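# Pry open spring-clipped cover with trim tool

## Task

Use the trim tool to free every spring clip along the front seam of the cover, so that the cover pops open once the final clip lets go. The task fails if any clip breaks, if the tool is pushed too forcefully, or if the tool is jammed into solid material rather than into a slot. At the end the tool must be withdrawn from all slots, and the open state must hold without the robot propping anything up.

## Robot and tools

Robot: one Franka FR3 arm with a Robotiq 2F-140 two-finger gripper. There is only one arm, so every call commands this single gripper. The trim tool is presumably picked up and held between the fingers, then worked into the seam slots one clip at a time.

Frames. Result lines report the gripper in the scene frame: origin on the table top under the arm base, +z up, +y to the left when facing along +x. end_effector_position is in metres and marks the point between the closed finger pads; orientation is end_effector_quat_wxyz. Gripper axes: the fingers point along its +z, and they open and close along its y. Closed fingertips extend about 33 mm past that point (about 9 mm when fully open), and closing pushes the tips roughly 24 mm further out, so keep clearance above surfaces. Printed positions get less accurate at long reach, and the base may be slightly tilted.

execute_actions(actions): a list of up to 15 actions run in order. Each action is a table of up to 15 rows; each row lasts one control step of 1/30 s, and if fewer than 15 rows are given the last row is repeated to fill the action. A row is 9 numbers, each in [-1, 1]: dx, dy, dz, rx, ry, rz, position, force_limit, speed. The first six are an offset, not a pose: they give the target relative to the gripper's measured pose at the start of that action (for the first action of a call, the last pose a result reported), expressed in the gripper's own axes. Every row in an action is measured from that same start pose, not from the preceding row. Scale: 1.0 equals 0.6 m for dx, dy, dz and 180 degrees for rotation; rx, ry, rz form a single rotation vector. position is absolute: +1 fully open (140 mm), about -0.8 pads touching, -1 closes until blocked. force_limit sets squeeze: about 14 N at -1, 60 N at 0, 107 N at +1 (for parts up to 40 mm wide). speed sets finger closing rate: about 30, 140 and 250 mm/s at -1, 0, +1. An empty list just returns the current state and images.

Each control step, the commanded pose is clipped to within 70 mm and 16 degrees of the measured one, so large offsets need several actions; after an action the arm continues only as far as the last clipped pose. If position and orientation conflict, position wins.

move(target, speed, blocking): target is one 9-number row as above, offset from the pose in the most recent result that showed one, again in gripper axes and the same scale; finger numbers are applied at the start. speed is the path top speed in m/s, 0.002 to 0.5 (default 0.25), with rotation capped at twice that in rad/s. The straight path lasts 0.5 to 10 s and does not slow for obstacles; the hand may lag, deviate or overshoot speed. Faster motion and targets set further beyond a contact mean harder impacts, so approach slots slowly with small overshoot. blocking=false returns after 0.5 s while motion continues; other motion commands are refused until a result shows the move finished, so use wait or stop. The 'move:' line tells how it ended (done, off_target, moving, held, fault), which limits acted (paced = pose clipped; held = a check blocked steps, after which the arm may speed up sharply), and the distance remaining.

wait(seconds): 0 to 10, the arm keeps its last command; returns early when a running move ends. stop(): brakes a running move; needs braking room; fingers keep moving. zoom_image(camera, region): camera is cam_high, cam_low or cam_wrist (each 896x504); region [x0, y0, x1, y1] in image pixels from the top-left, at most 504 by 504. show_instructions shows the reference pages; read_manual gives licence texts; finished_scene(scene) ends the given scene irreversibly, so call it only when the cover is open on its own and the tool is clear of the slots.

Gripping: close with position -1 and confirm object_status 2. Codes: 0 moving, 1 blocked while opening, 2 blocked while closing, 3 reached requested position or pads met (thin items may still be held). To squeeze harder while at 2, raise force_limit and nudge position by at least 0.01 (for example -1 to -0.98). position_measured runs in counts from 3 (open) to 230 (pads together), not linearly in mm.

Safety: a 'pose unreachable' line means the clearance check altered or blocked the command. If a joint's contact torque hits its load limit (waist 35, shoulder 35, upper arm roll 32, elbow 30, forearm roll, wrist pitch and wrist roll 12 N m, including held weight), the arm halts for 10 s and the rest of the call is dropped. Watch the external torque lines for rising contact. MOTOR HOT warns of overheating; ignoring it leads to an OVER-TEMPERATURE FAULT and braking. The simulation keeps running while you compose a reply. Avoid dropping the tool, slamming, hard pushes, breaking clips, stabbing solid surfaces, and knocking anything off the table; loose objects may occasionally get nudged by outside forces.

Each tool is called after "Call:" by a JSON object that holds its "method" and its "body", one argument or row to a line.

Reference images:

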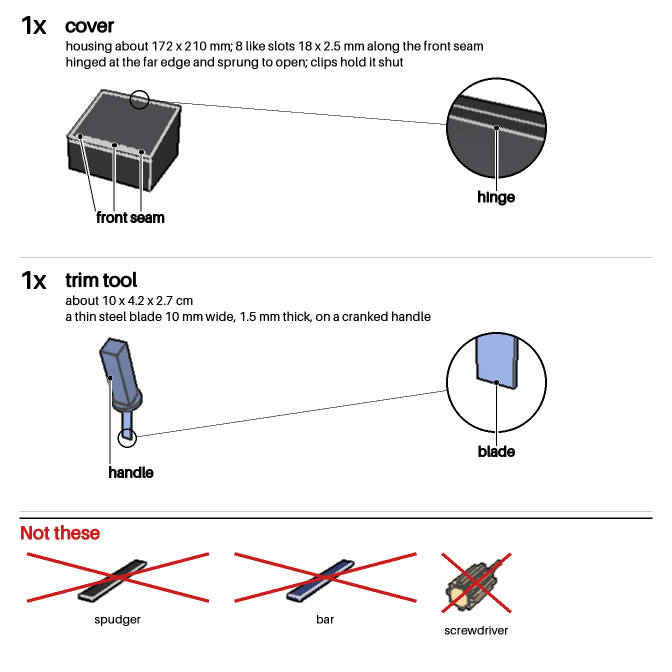

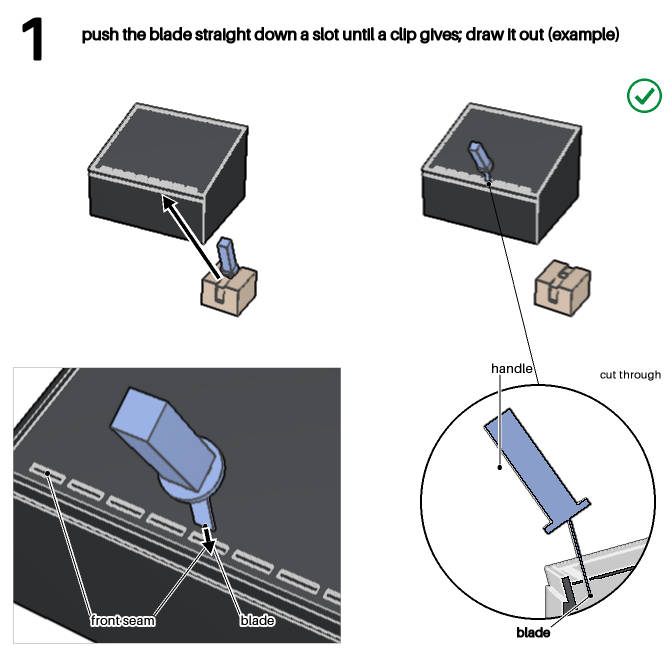

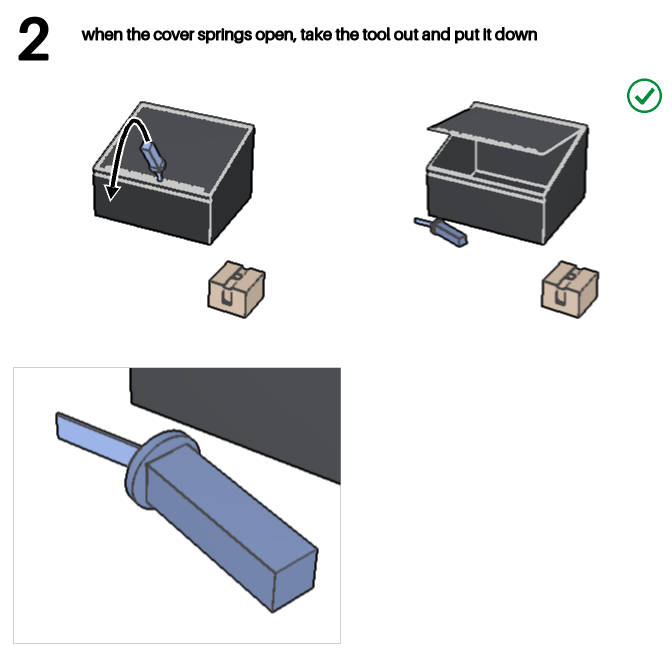

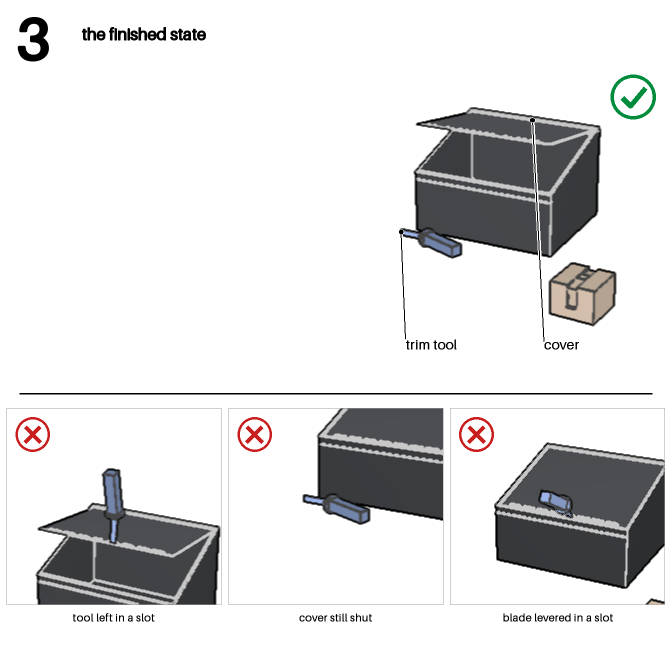

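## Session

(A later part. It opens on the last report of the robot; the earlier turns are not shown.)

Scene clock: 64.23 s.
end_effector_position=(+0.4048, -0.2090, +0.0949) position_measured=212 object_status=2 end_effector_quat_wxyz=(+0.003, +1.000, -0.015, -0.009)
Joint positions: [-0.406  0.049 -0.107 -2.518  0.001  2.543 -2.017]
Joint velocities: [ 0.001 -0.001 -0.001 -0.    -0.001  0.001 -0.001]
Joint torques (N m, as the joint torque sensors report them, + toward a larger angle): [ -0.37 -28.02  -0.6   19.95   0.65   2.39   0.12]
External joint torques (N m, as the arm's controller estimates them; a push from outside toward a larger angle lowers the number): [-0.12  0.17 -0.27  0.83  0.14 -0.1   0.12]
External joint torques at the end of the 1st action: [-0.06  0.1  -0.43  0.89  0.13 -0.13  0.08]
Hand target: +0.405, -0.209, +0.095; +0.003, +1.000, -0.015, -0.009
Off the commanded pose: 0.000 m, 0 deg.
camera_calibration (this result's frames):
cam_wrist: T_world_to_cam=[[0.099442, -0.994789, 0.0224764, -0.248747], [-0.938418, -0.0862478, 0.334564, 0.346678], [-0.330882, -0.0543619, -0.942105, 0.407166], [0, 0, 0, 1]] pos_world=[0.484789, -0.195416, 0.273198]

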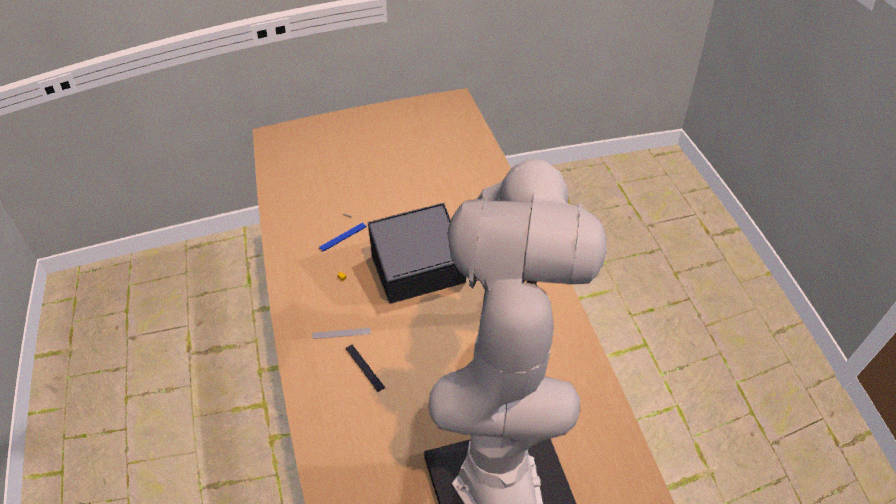

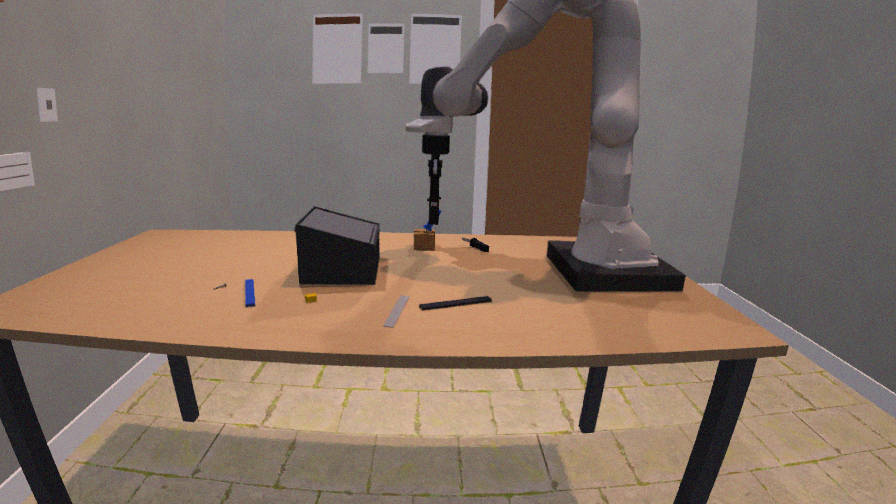

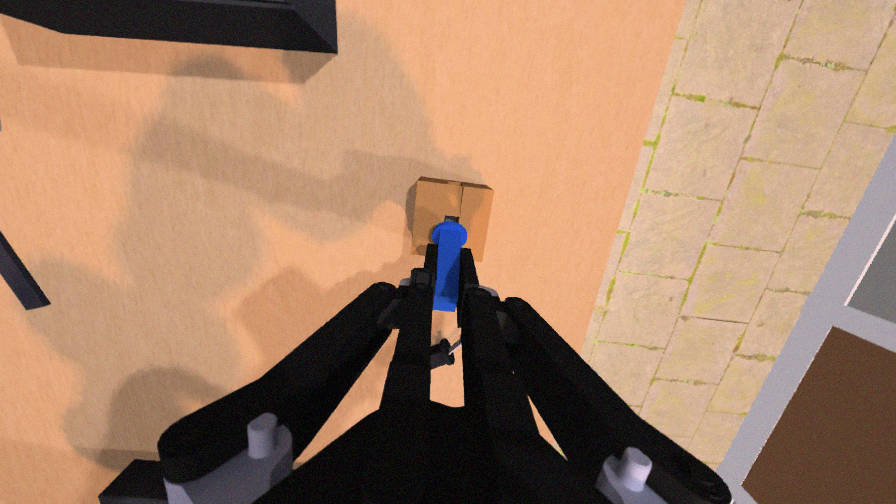

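Call:
{"method": "move", "body": {
  "target": [-0.012,0,-0.09,0,0,0,-1,0.8,-0.6],
  "speed": 0.04
}}

Call:
{"method": "zoom_image", "body": {
  "camera": "cam_low",
  "region": [400, 175, 470, 245]
}}

Call:
{"method": "zoom_image", "body": {
  "camera": "cam_wrist",
  "region": [400, 170, 500, 270]
}}

Scene clock: 68.83 s.
end_effector_position=(+0.4003, -0.2055, +0.1475) position_measured=212 object_status=2 end_effector_quat_wxyz=(+0.001, +1.000, -0.011, -0.007)
Joint positions: [-0.408 -0.084 -0.107 -2.508 -0.013  2.402 -2.017]
Joint velocities: [-0.001 -0.001 -0.    -0.001 -0.    -0.012 -0.   ]
Joint torques (N m, as the joint torque sensors report them, + toward a larger angle): [ -1.88 -27.17  -0.94  22.46  -0.23   1.82   0.48]
External joint torques (N m, as the arm's controller estimates them; a push from outside toward a larger angle lowers the number): [-1.61 -1.82 -0.8   1.54 -0.83 -0.65  0.48]
Hand target: +0.399, -0.207, +0.149; +0.001, +1.000, -0.014, -0.008
Off the commanded pose: 0.004 m, 1 deg.
move: off_target
camera_calibration (this result's frames):
cam_wrist: T_world_to_cam=[[0.107586, -0.994017, 0.0188706, -0.24862], [-0.938899, -0.0953416, 0.330726, 0.324057], [-0.326948, -0.0532989, -0.943538, 0.454199], [0, 0, 0, 1]] pos_world=[0.479504, -0.192028, 0.326072]

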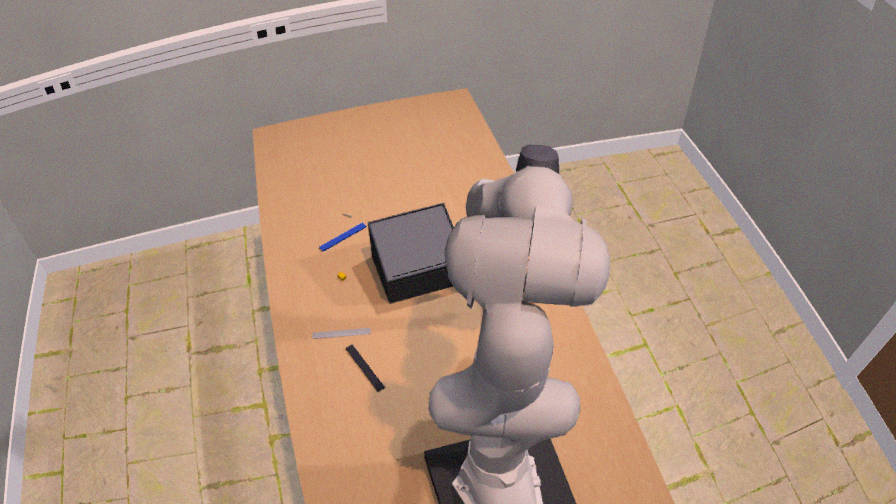

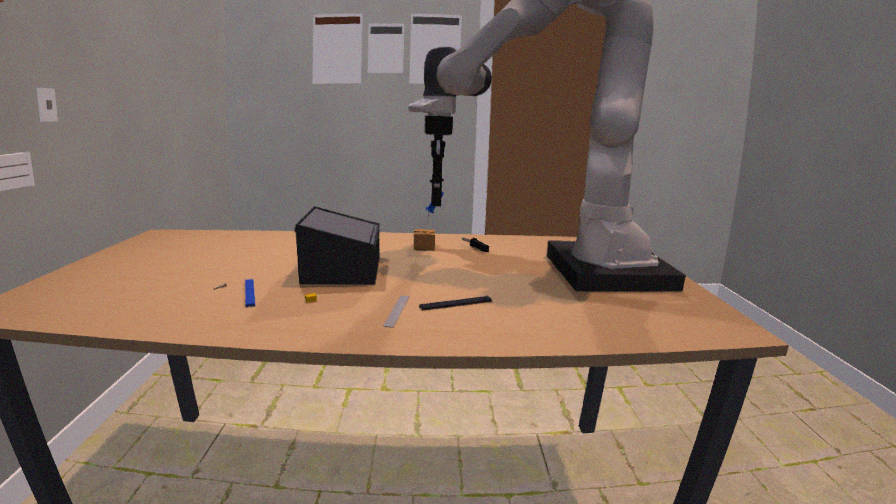

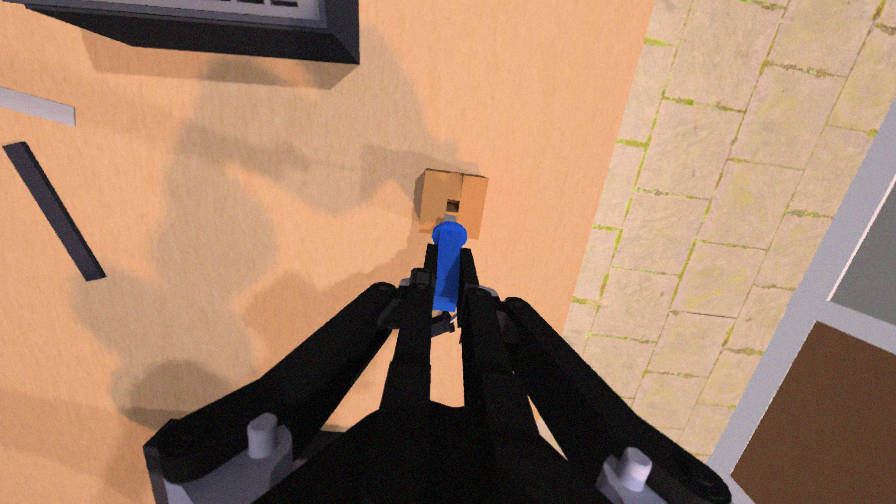

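Region (400, 175, 470, 245) of cam_low's 896x504 image, scaled by 7.200, with more detail than that image has.

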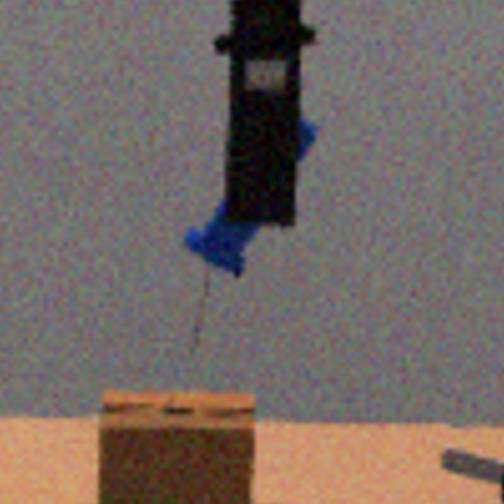

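Region (400, 170, 500, 270) of cam_wrist's 896x504 image, scaled by 5.040, with more detail than that image has.

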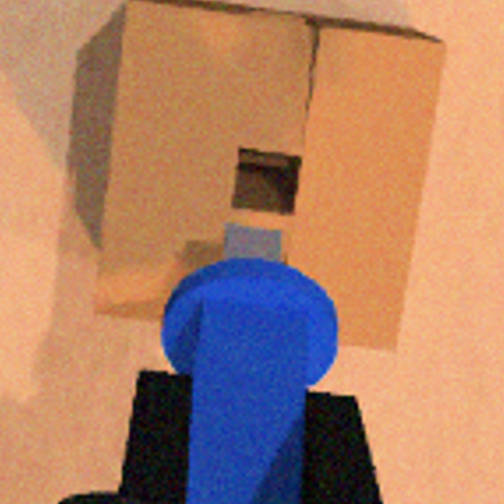

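Call:
{"method": "move", "body": {
  "target": [0.1817,-0.46,-0.1243,0,0.0444,-0.024,-1,0.8,-0.6],
  "speed": 0.2
}}

Call:
{"method": "zoom_image", "body": {
  "camera": "cam_low",
  "region": [330, 170, 430, 270]
}}

Call:
{"method": "zoom_image", "body": {
  "camera": "cam_wrist",
  "region": [380, 130, 700, 290]
}}

Scene clock: 83.30 s.
end_effector_position=(+0.5124, +0.0677, +0.2167) position_measured=212 object_status=2 end_effector_quat_wxyz=(+0.003, +0.998, +0.035, +0.061)
Joint positions: [-0.214 -0.126  0.302 -2.378  0.047  2.373 -1.545]
Joint velocities: [-0.     0.     0.001  0.    -0.003 -0.003  0.036]
Joint torques (N m, as the joint torque sensors report them, + toward a larger angle): [ -1.78 -23.13  -0.73  24.97  -0.15   2.2    0.41]
External joint torques (N m, as the arm's controller estimates them; a push from outside toward a larger angle lowers the number): [-1.51  1.44  0.81  2.04 -0.83 -0.6   0.4 ]
Hand target: +0.512, +0.067, +0.216; +0.004, +0.998, +0.028, +0.059
Off the commanded pose: 0.005 m, 1 deg.
move: off_target
camera_calibration (this result's frames):
cam_wrist: T_world_to_cam=[[0.193377, -0.980087, 0.0451148, -0.0409834], [-0.962621, -0.180641, 0.201817, 0.478366], [-0.189648, -0.0824552, -0.978384, 0.509893], [0, 0, 0, 1]] pos_world=[0.56511, 0.0882885, 0.404178]

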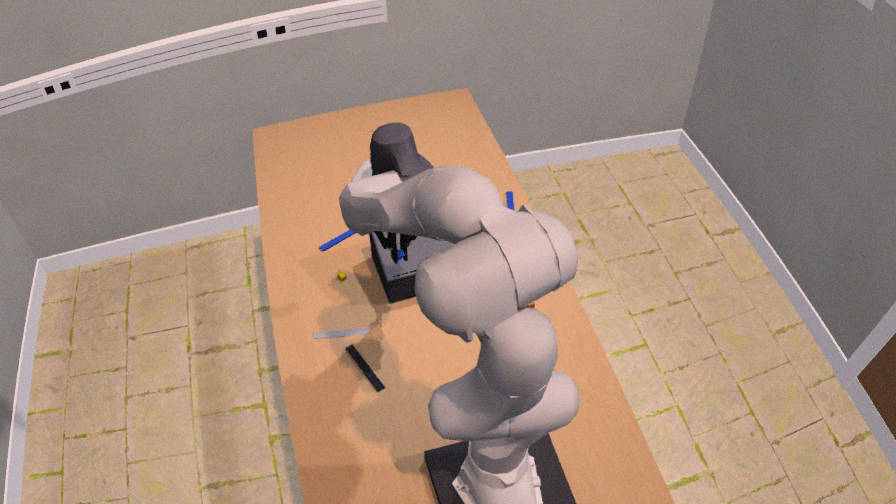

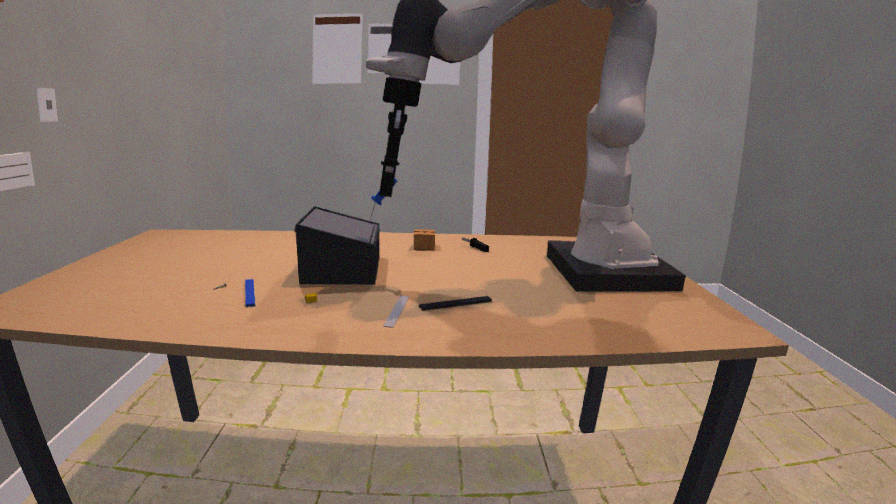

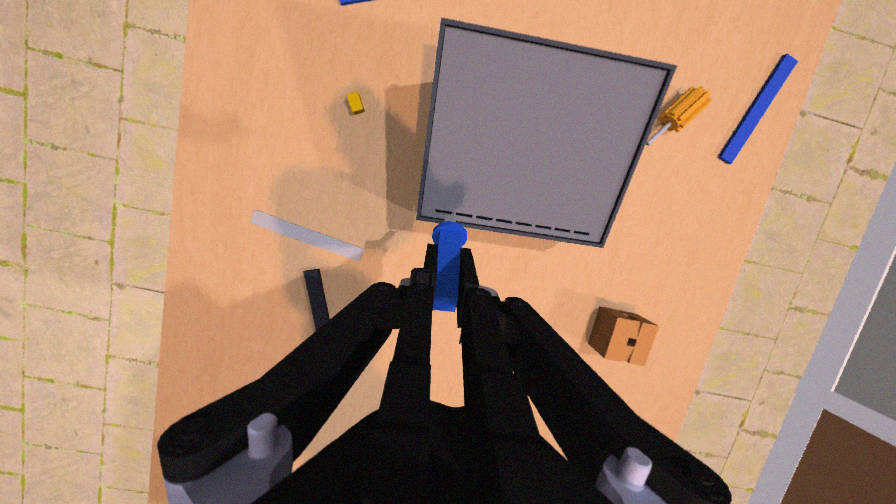

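Region (330, 170, 430, 270) of cam_low's 896x504 image, scaled by 5.040, with more detail than that image has.

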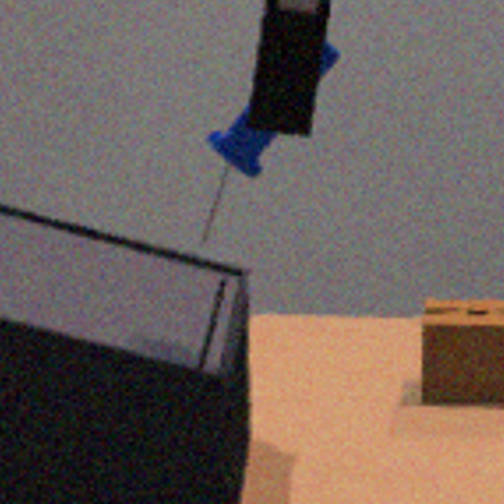

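Region (380, 130, 700, 290) of cam_wrist's 896x504 image, scaled by 1.575, with more detail than that image has.

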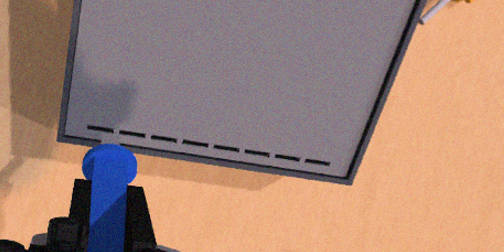

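Call:
{"method": "zoom_image", "body": {
  "camera": "cam_low",
  "region": [355, 172, 405, 252]
}}

Call:
{"method": "zoom_image", "body": {
  "camera": "cam_wrist",
  "region": [410, 190, 510, 250]
}}

Call:
{"method": "zoom_image", "body": {
  "camera": "cam_wrist",
  "region": [510, 200, 610, 260]
}}

Region (355, 172, 405, 252) of cam_low's 896x504 image, scaled by 6.300, with more detail than that image has; it fills the left 315 columns of this view, and the rest is white.

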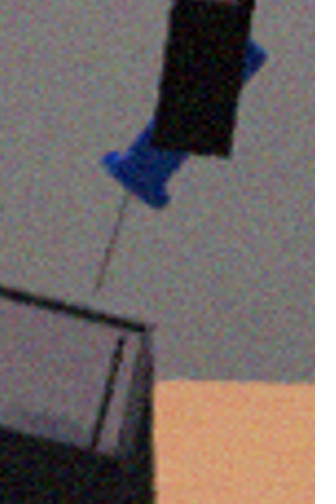

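Region (410, 190, 510, 250) of cam_wrist's 896x504 image, scaled by 5.040, with more detail than that image has; it fills the top 302 rows of this view, and the rest is white.

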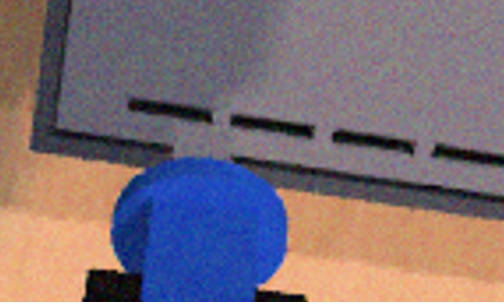

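Region (510, 200, 610, 260) of cam_wrist's 896x504 image, scaled by 5.040, with more detail than that image has; it fills the top 302 rows of this view, and the rest is white.

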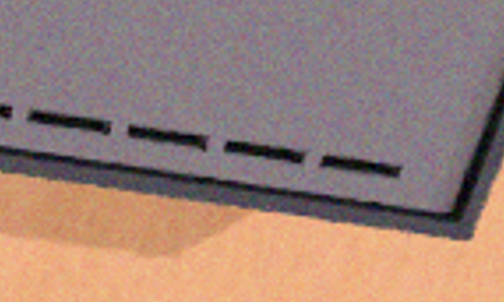

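Call:
{"method": "zoom_image", "body": {
  "camera": "cam_wrist",
  "region": [425, 5, 485, 45]
}}

Call:
{"method": "zoom_image", "body": {
  "camera": "cam_wrist",
  "region": [635, 45, 695, 85]
}}

Region (425, 5, 485, 45) of cam_wrist's 896x504 image, scaled by 8.400, with more detail than that image has.

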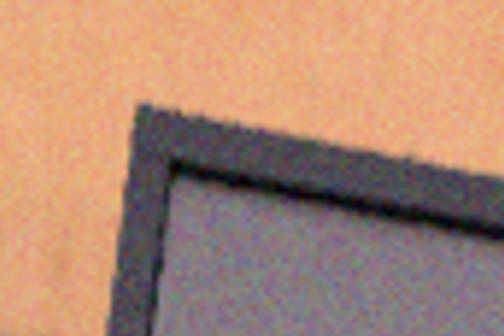

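Region (635, 45, 695, 85) of cam_wrist's 896x504 image, scaled by 8.400, with more detail than that image has.

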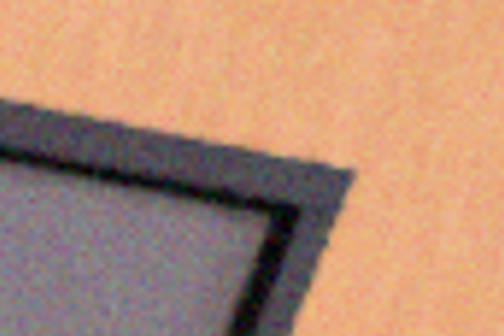

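Call:
{"method": "move", "body": {
  "target": [-0.0109,-0.0071,0.068,0.0033,-0.011,0.006,-1,0.8,-0.6],
  "speed": 0.05
}}

Call:
{"method": "zoom_image", "body": {
  "camera": "cam_low",
  "region": [345, 195, 405, 255]
}}

Call:
{"method": "zoom_image", "body": {
  "camera": "cam_wrist",
  "region": [420, 190, 490, 240]
}}

Scene clock: 110.60 s.
end_effector_position=(+0.5096, +0.0695, +0.1760) position_measured=212 object_status=2 end_effector_quat_wxyz=(-0.002, +0.999, +0.027, +0.042)
Joint positions: [-0.214 -0.039  0.304 -2.386  0.03   2.428 -1.518]
Joint velocities: [ 0.    -0.     0.    -0.    -0.004  0.017  0.013]
Joint torques (N m, as the joint torque sensors report them, + toward a larger angle): [  0.09 -24.97   0.11  22.78  -0.22   3.06   0.45]
External joint torques (N m, as the arm's controller estimates them; a push from outside toward a larger angle lowers the number): [ 0.39  1.53  0.8   0.86 -0.84  0.35  0.45]
Hand target: +0.511, +0.071, +0.175; -0.001, +0.999, +0.025, +0.044
Off the commanded pose: 0.002 m, 0 deg.
move: done
camera_calibration (this result's frames):
cam_wrist: T_world_to_cam=[[0.180639, -0.983149, 0.0280705, -0.0271017], [-0.956481, -0.168946, 0.237909, 0.473906], [-0.229157, -0.0698245, -0.970882, 0.487682], [0, 0, 0, 1]] pos_world=[0.569934, 0.0874718, 0.361496]

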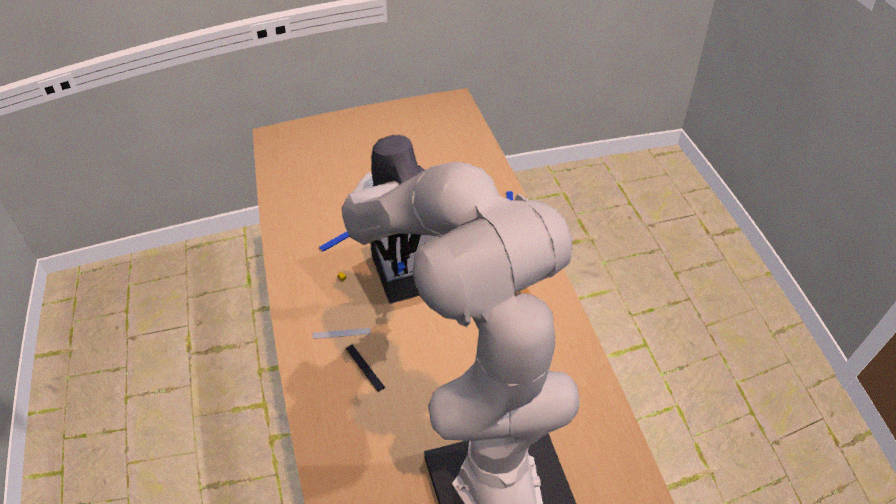

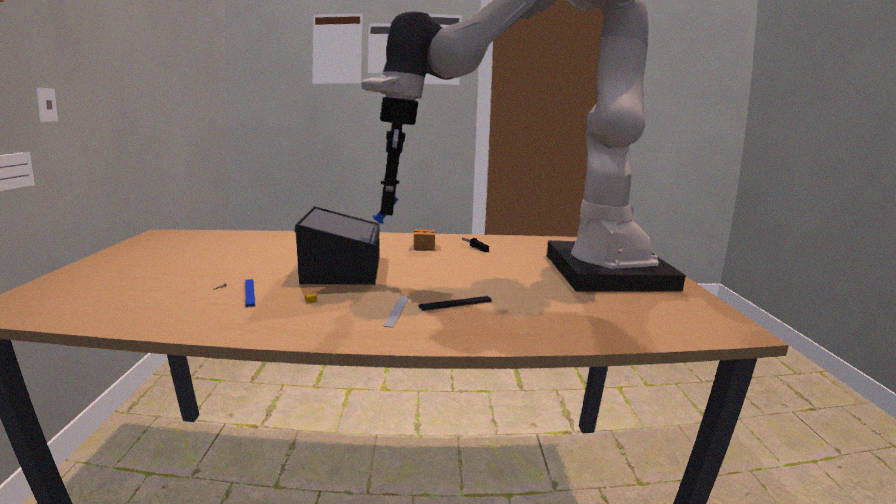

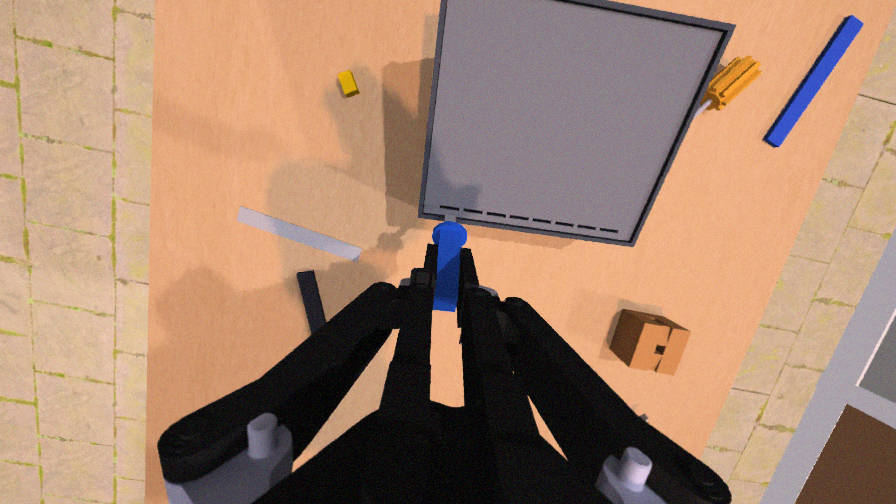

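Region (345, 195, 405, 255) of cam_low's 896x504 image, scaled by 8.400, with more detail than that image has.

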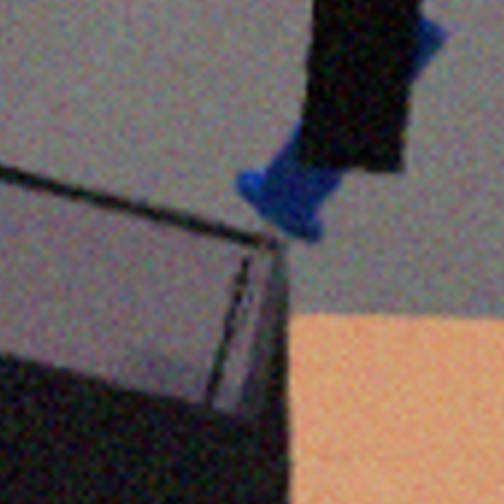

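Region (420, 190, 490, 240) of cam_wrist's 896x504 image, scaled by 7.200, with more detail than that image has; it fills the top 360 rows of this view, and the rest is white.

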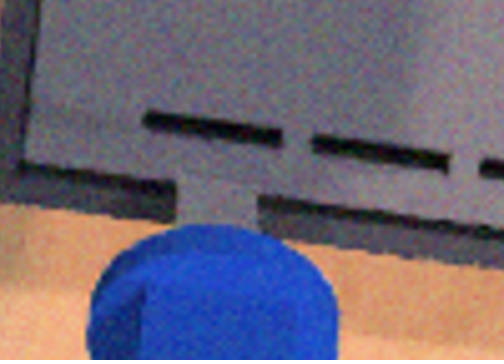

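Call:
{"method": "move", "body": {
  "target": [0.0085,-0.002,0.0075,0,0.001,0.001,-1,0.8,-0.6],
  "speed": 0.01
}}

Call:
{"method": "zoom_image", "body": {
  "camera": "cam_low",
  "region": [345, 195, 405, 255]
}}

Call:
{"method": "zoom_image", "body": {
  "camera": "cam_wrist",
  "region": [420, 190, 490, 240]
}}

Scene clock: 118.03 s.
end_effector_position=(+0.5133, +0.0703, +0.1720) position_measured=212 object_status=2 end_effector_quat_wxyz=(-0.003, +0.999, +0.027, +0.041)
Joint positions: [-0.214 -0.02   0.304 -2.376  0.024  2.435 -1.513]
Joint velocities: [-0.001  0.002 -0.001  0.002 -0.003  0.003  0.002]
Joint torques (N m, as the joint torque sensors report them, + toward a larger angle): [ -0.21 -25.67  -0.36  23.43  -0.09   3.18   0.42]
External joint torques (N m, as the arm's controller estimates them; a push from outside toward a larger angle lowers the number): [ 0.2   1.46  0.26  1.53 -0.72  0.46  0.41]
Hand target: +0.515, +0.071, +0.172; -0.002, +0.999, +0.026, +0.043
Off the commanded pose: 0.002 m, 0 deg.
move: done
camera_calibration (this result's frames):
cam_wrist: T_world_to_cam=[[0.179876, -0.983334, 0.0264226, -0.0262558], [-0.956384, -0.168535, 0.23859, 0.478281], [-0.23016, -0.0681866, -0.970761, 0.485], [0, 0, 0, 1]] pos_world=[0.573771, 0.0878593, 0.3574]

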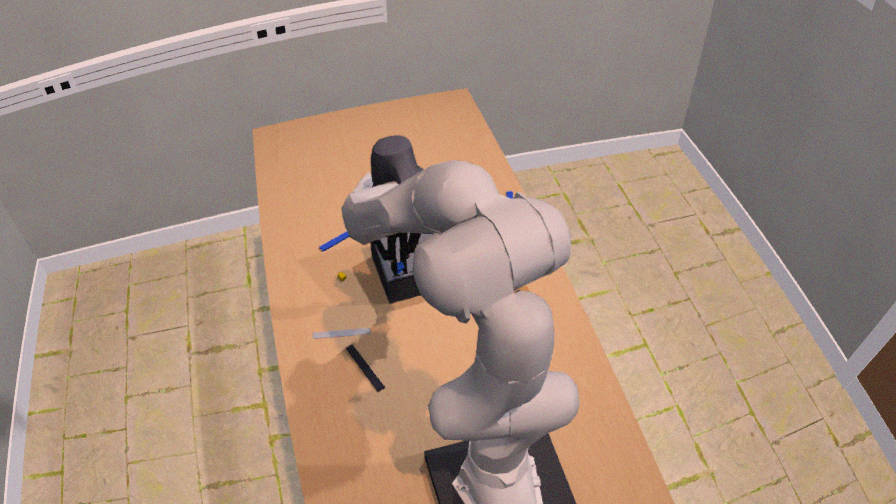

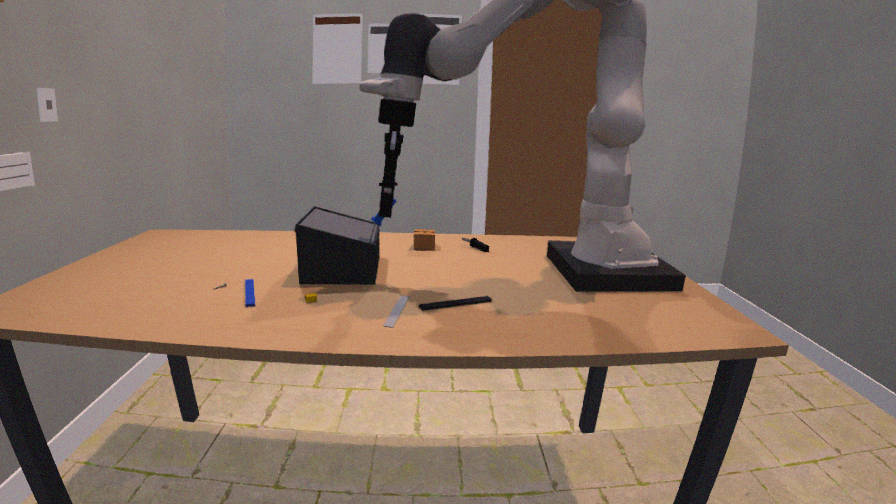

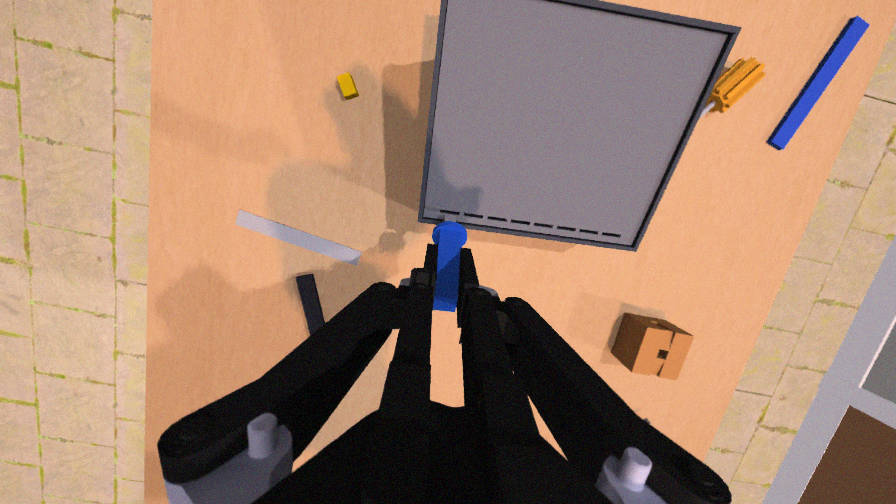

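Region (345, 195, 405, 255) of cam_low's 896x504 image, scaled by 8.400, with more detail than that image has.

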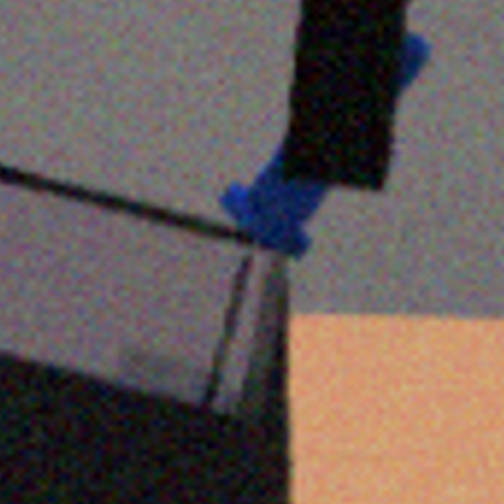

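Region (420, 190, 490, 240) of cam_wrist's 896x504 image, scaled by 7.200, with more detail than that image has; it fills the top 360 rows of this view, and the rest is white.

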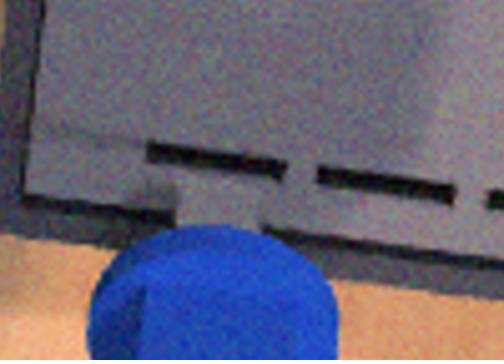

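Call:
{"method": "move", "body": {
  "target": [0.0045,0,0.0048,0,0.0012,0.0005,-1,0.8,-0.6],
  "speed": 0.006
}}

Call:
{"method": "zoom_image", "body": {
  "camera": "cam_low",
  "region": [355, 215, 395, 255]
}}

Call:
{"method": "zoom_image", "body": {
  "camera": "cam_wrist",
  "region": [430, 200, 475, 230]
}}

Scene clock: 121.80 s.
end_effector_position=(+0.5144, +0.0707, +0.1693) position_measured=212 object_status=2 end_effector_quat_wxyz=(-0.004, +0.999, +0.027, +0.041)
Joint positions: [-0.214 -0.012  0.304 -2.375  0.023  2.441 -1.512]
Joint velocities: [ 0.     0.001 -0.     0.001 -0.     0.003 -0.   ]
Joint torques (N m, as the joint torque sensors report them, + toward a larger angle): [ -0.65 -25.8   -0.79  23.75  -0.17   3.16   0.36]
External joint torques (N m, as the arm's controller estimates them; a push from outside toward a larger angle lowers the number): [-0.26  1.49 -0.28  1.91 -0.78  0.44  0.36]
Hand target: +0.516, +0.070, +0.169; -0.003, +0.999, +0.026, +0.043
Off the commanded pose: 0.002 m, 0 deg.
move: done
camera_calibration (this result's frames):
cam_wrist: T_world_to_cam=[[0.179762, -0.983397, 0.0248208, -0.0256339], [-0.956338, -0.168794, 0.238592, 0.480025], [-0.230441, -0.066627, -0.970803, 0.482753], [0, 0, 0, 1]] pos_world=[0.57492, 0.0879814, 0.354764]

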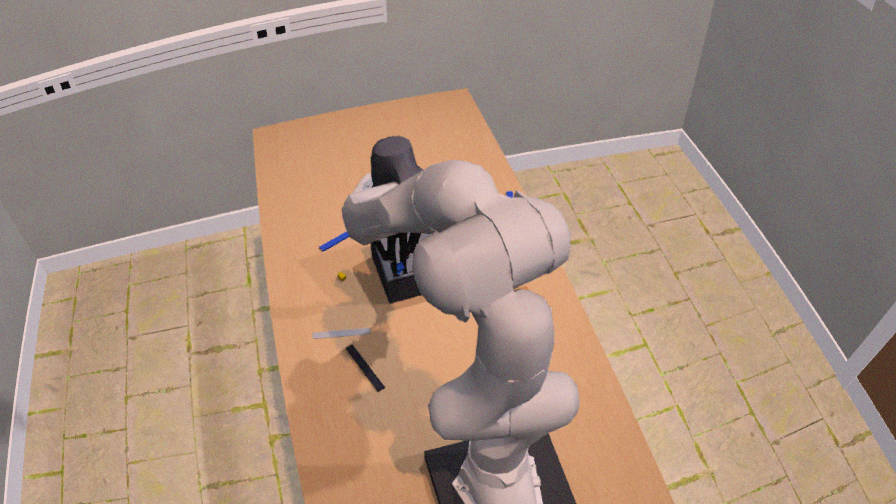

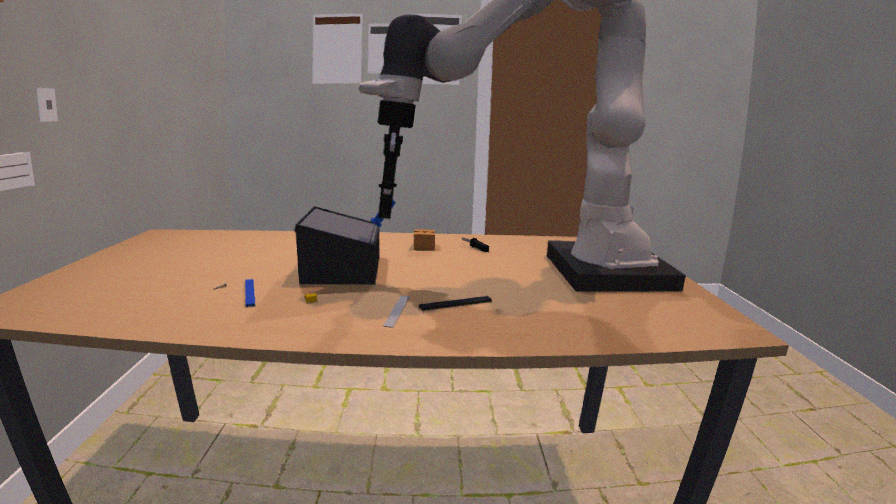

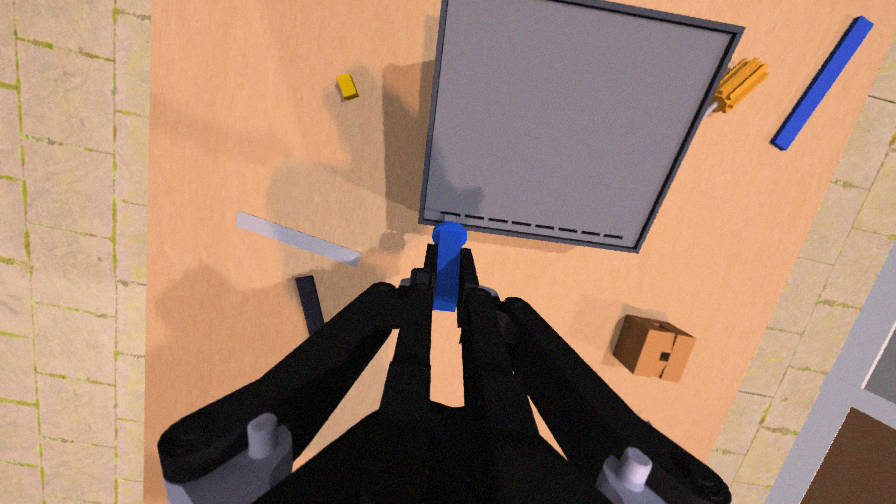

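Region (355, 215, 395, 255) of cam_low's 896x504 image, scaled by 12.600, with more detail than that image has.

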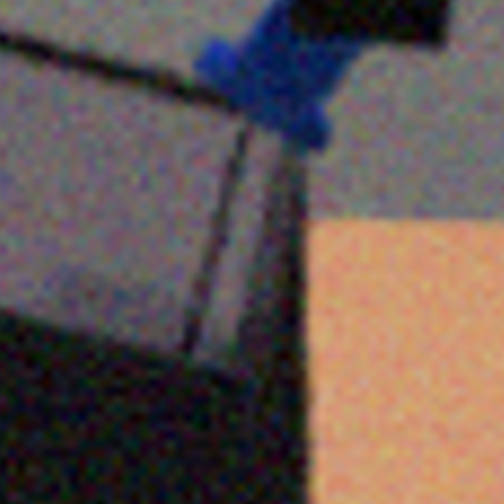

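Region (430, 200, 475, 230) of cam_wrist's 896x504 image, scaled by 11.200, with more detail than that image has.

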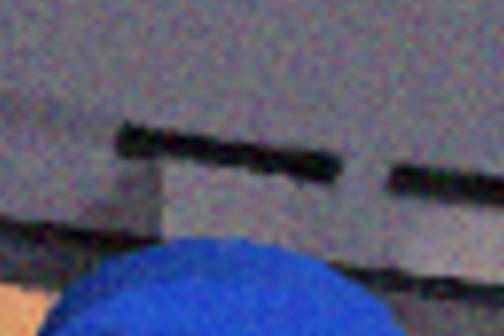

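Call:
{"method": "move", "body": {
  "target": [0.0036,0,0.0035,0,0.0012,0.0005,-1,0.8,-0.6],
  "speed": 0.005
}}

Call:
{"method": "zoom_image", "body": {
  "camera": "cam_wrist",
  "region": [430, 200, 475, 230]
}}

Scene clock: 125.37 s.
end_effector_position=(+0.5150, +0.0710, +0.1675) position_measured=212 object_status=2 end_effector_quat_wxyz=(-0.004, +0.999, +0.027, +0.041)
Joint positions: [-0.214 -0.007  0.304 -2.374  0.023  2.446 -1.512]
Joint velocities: [ 0.    -0.    -0.    -0.001 -0.001  0.004 -0.   ]
Joint torques (N m, as the joint torque sensors report them, + toward a larger angle): [ -0.64 -25.67  -0.98  23.62  -0.12   3.11   0.36]
External joint torques (N m, as the arm's controller estimates them; a push from outside toward a larger angle lowers the number): [-0.33  1.75 -0.6   1.9  -0.73  0.4   0.35]
Hand target: +0.517, +0.071, +0.167; -0.004, +0.999, +0.026, +0.043
Off the commanded pose: 0.002 m, 0 deg.
move: done
camera_calibration (this result's frames):
cam_wrist: T_world_to_cam=[[0.179847, -0.983414, 0.023502, -0.0251995], [-0.956317, -0.169195, 0.238392, 0.481144], [-0.230461, -0.0653495, -0.970885, 0.481048], [0, 0, 0, 1]] pos_world=[0.575522, 0.0880618, 0.352933]

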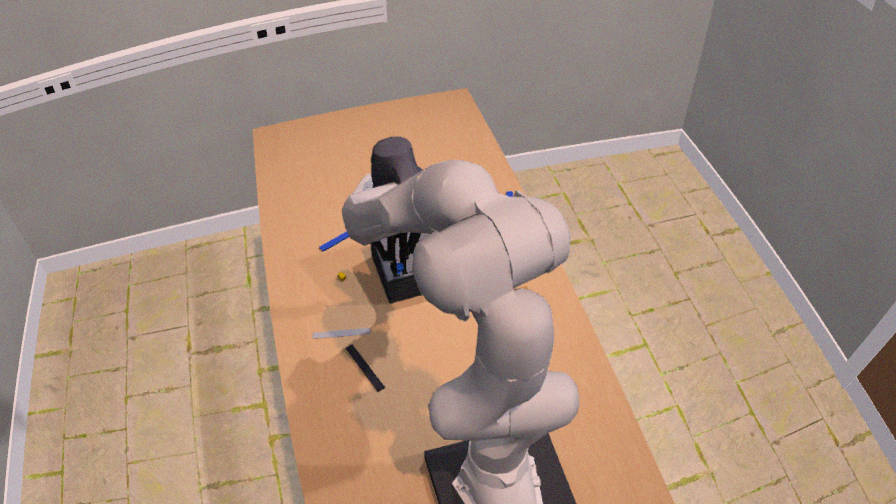

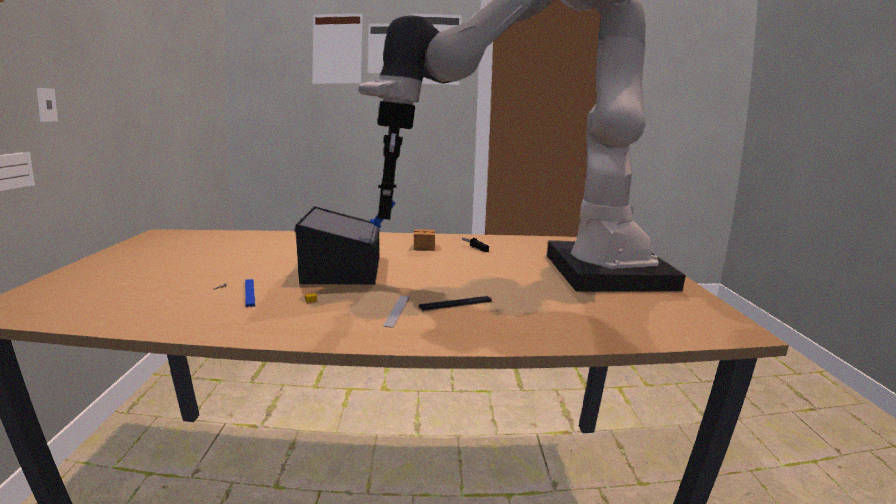

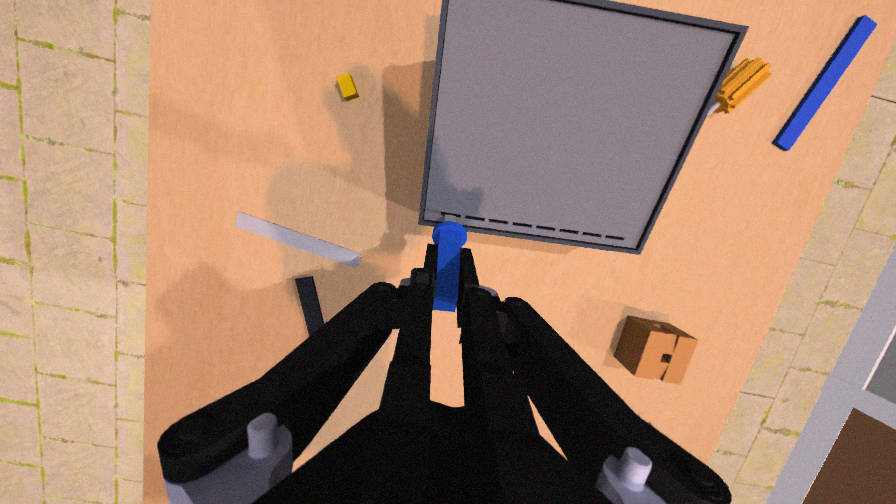

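Region (430, 200, 475, 230) of cam_wrist's 896x504 image, scaled by 11.200, with more detail than that image has.

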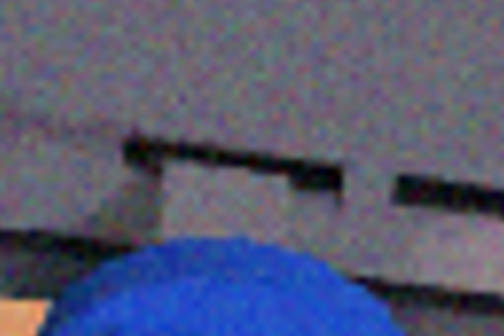

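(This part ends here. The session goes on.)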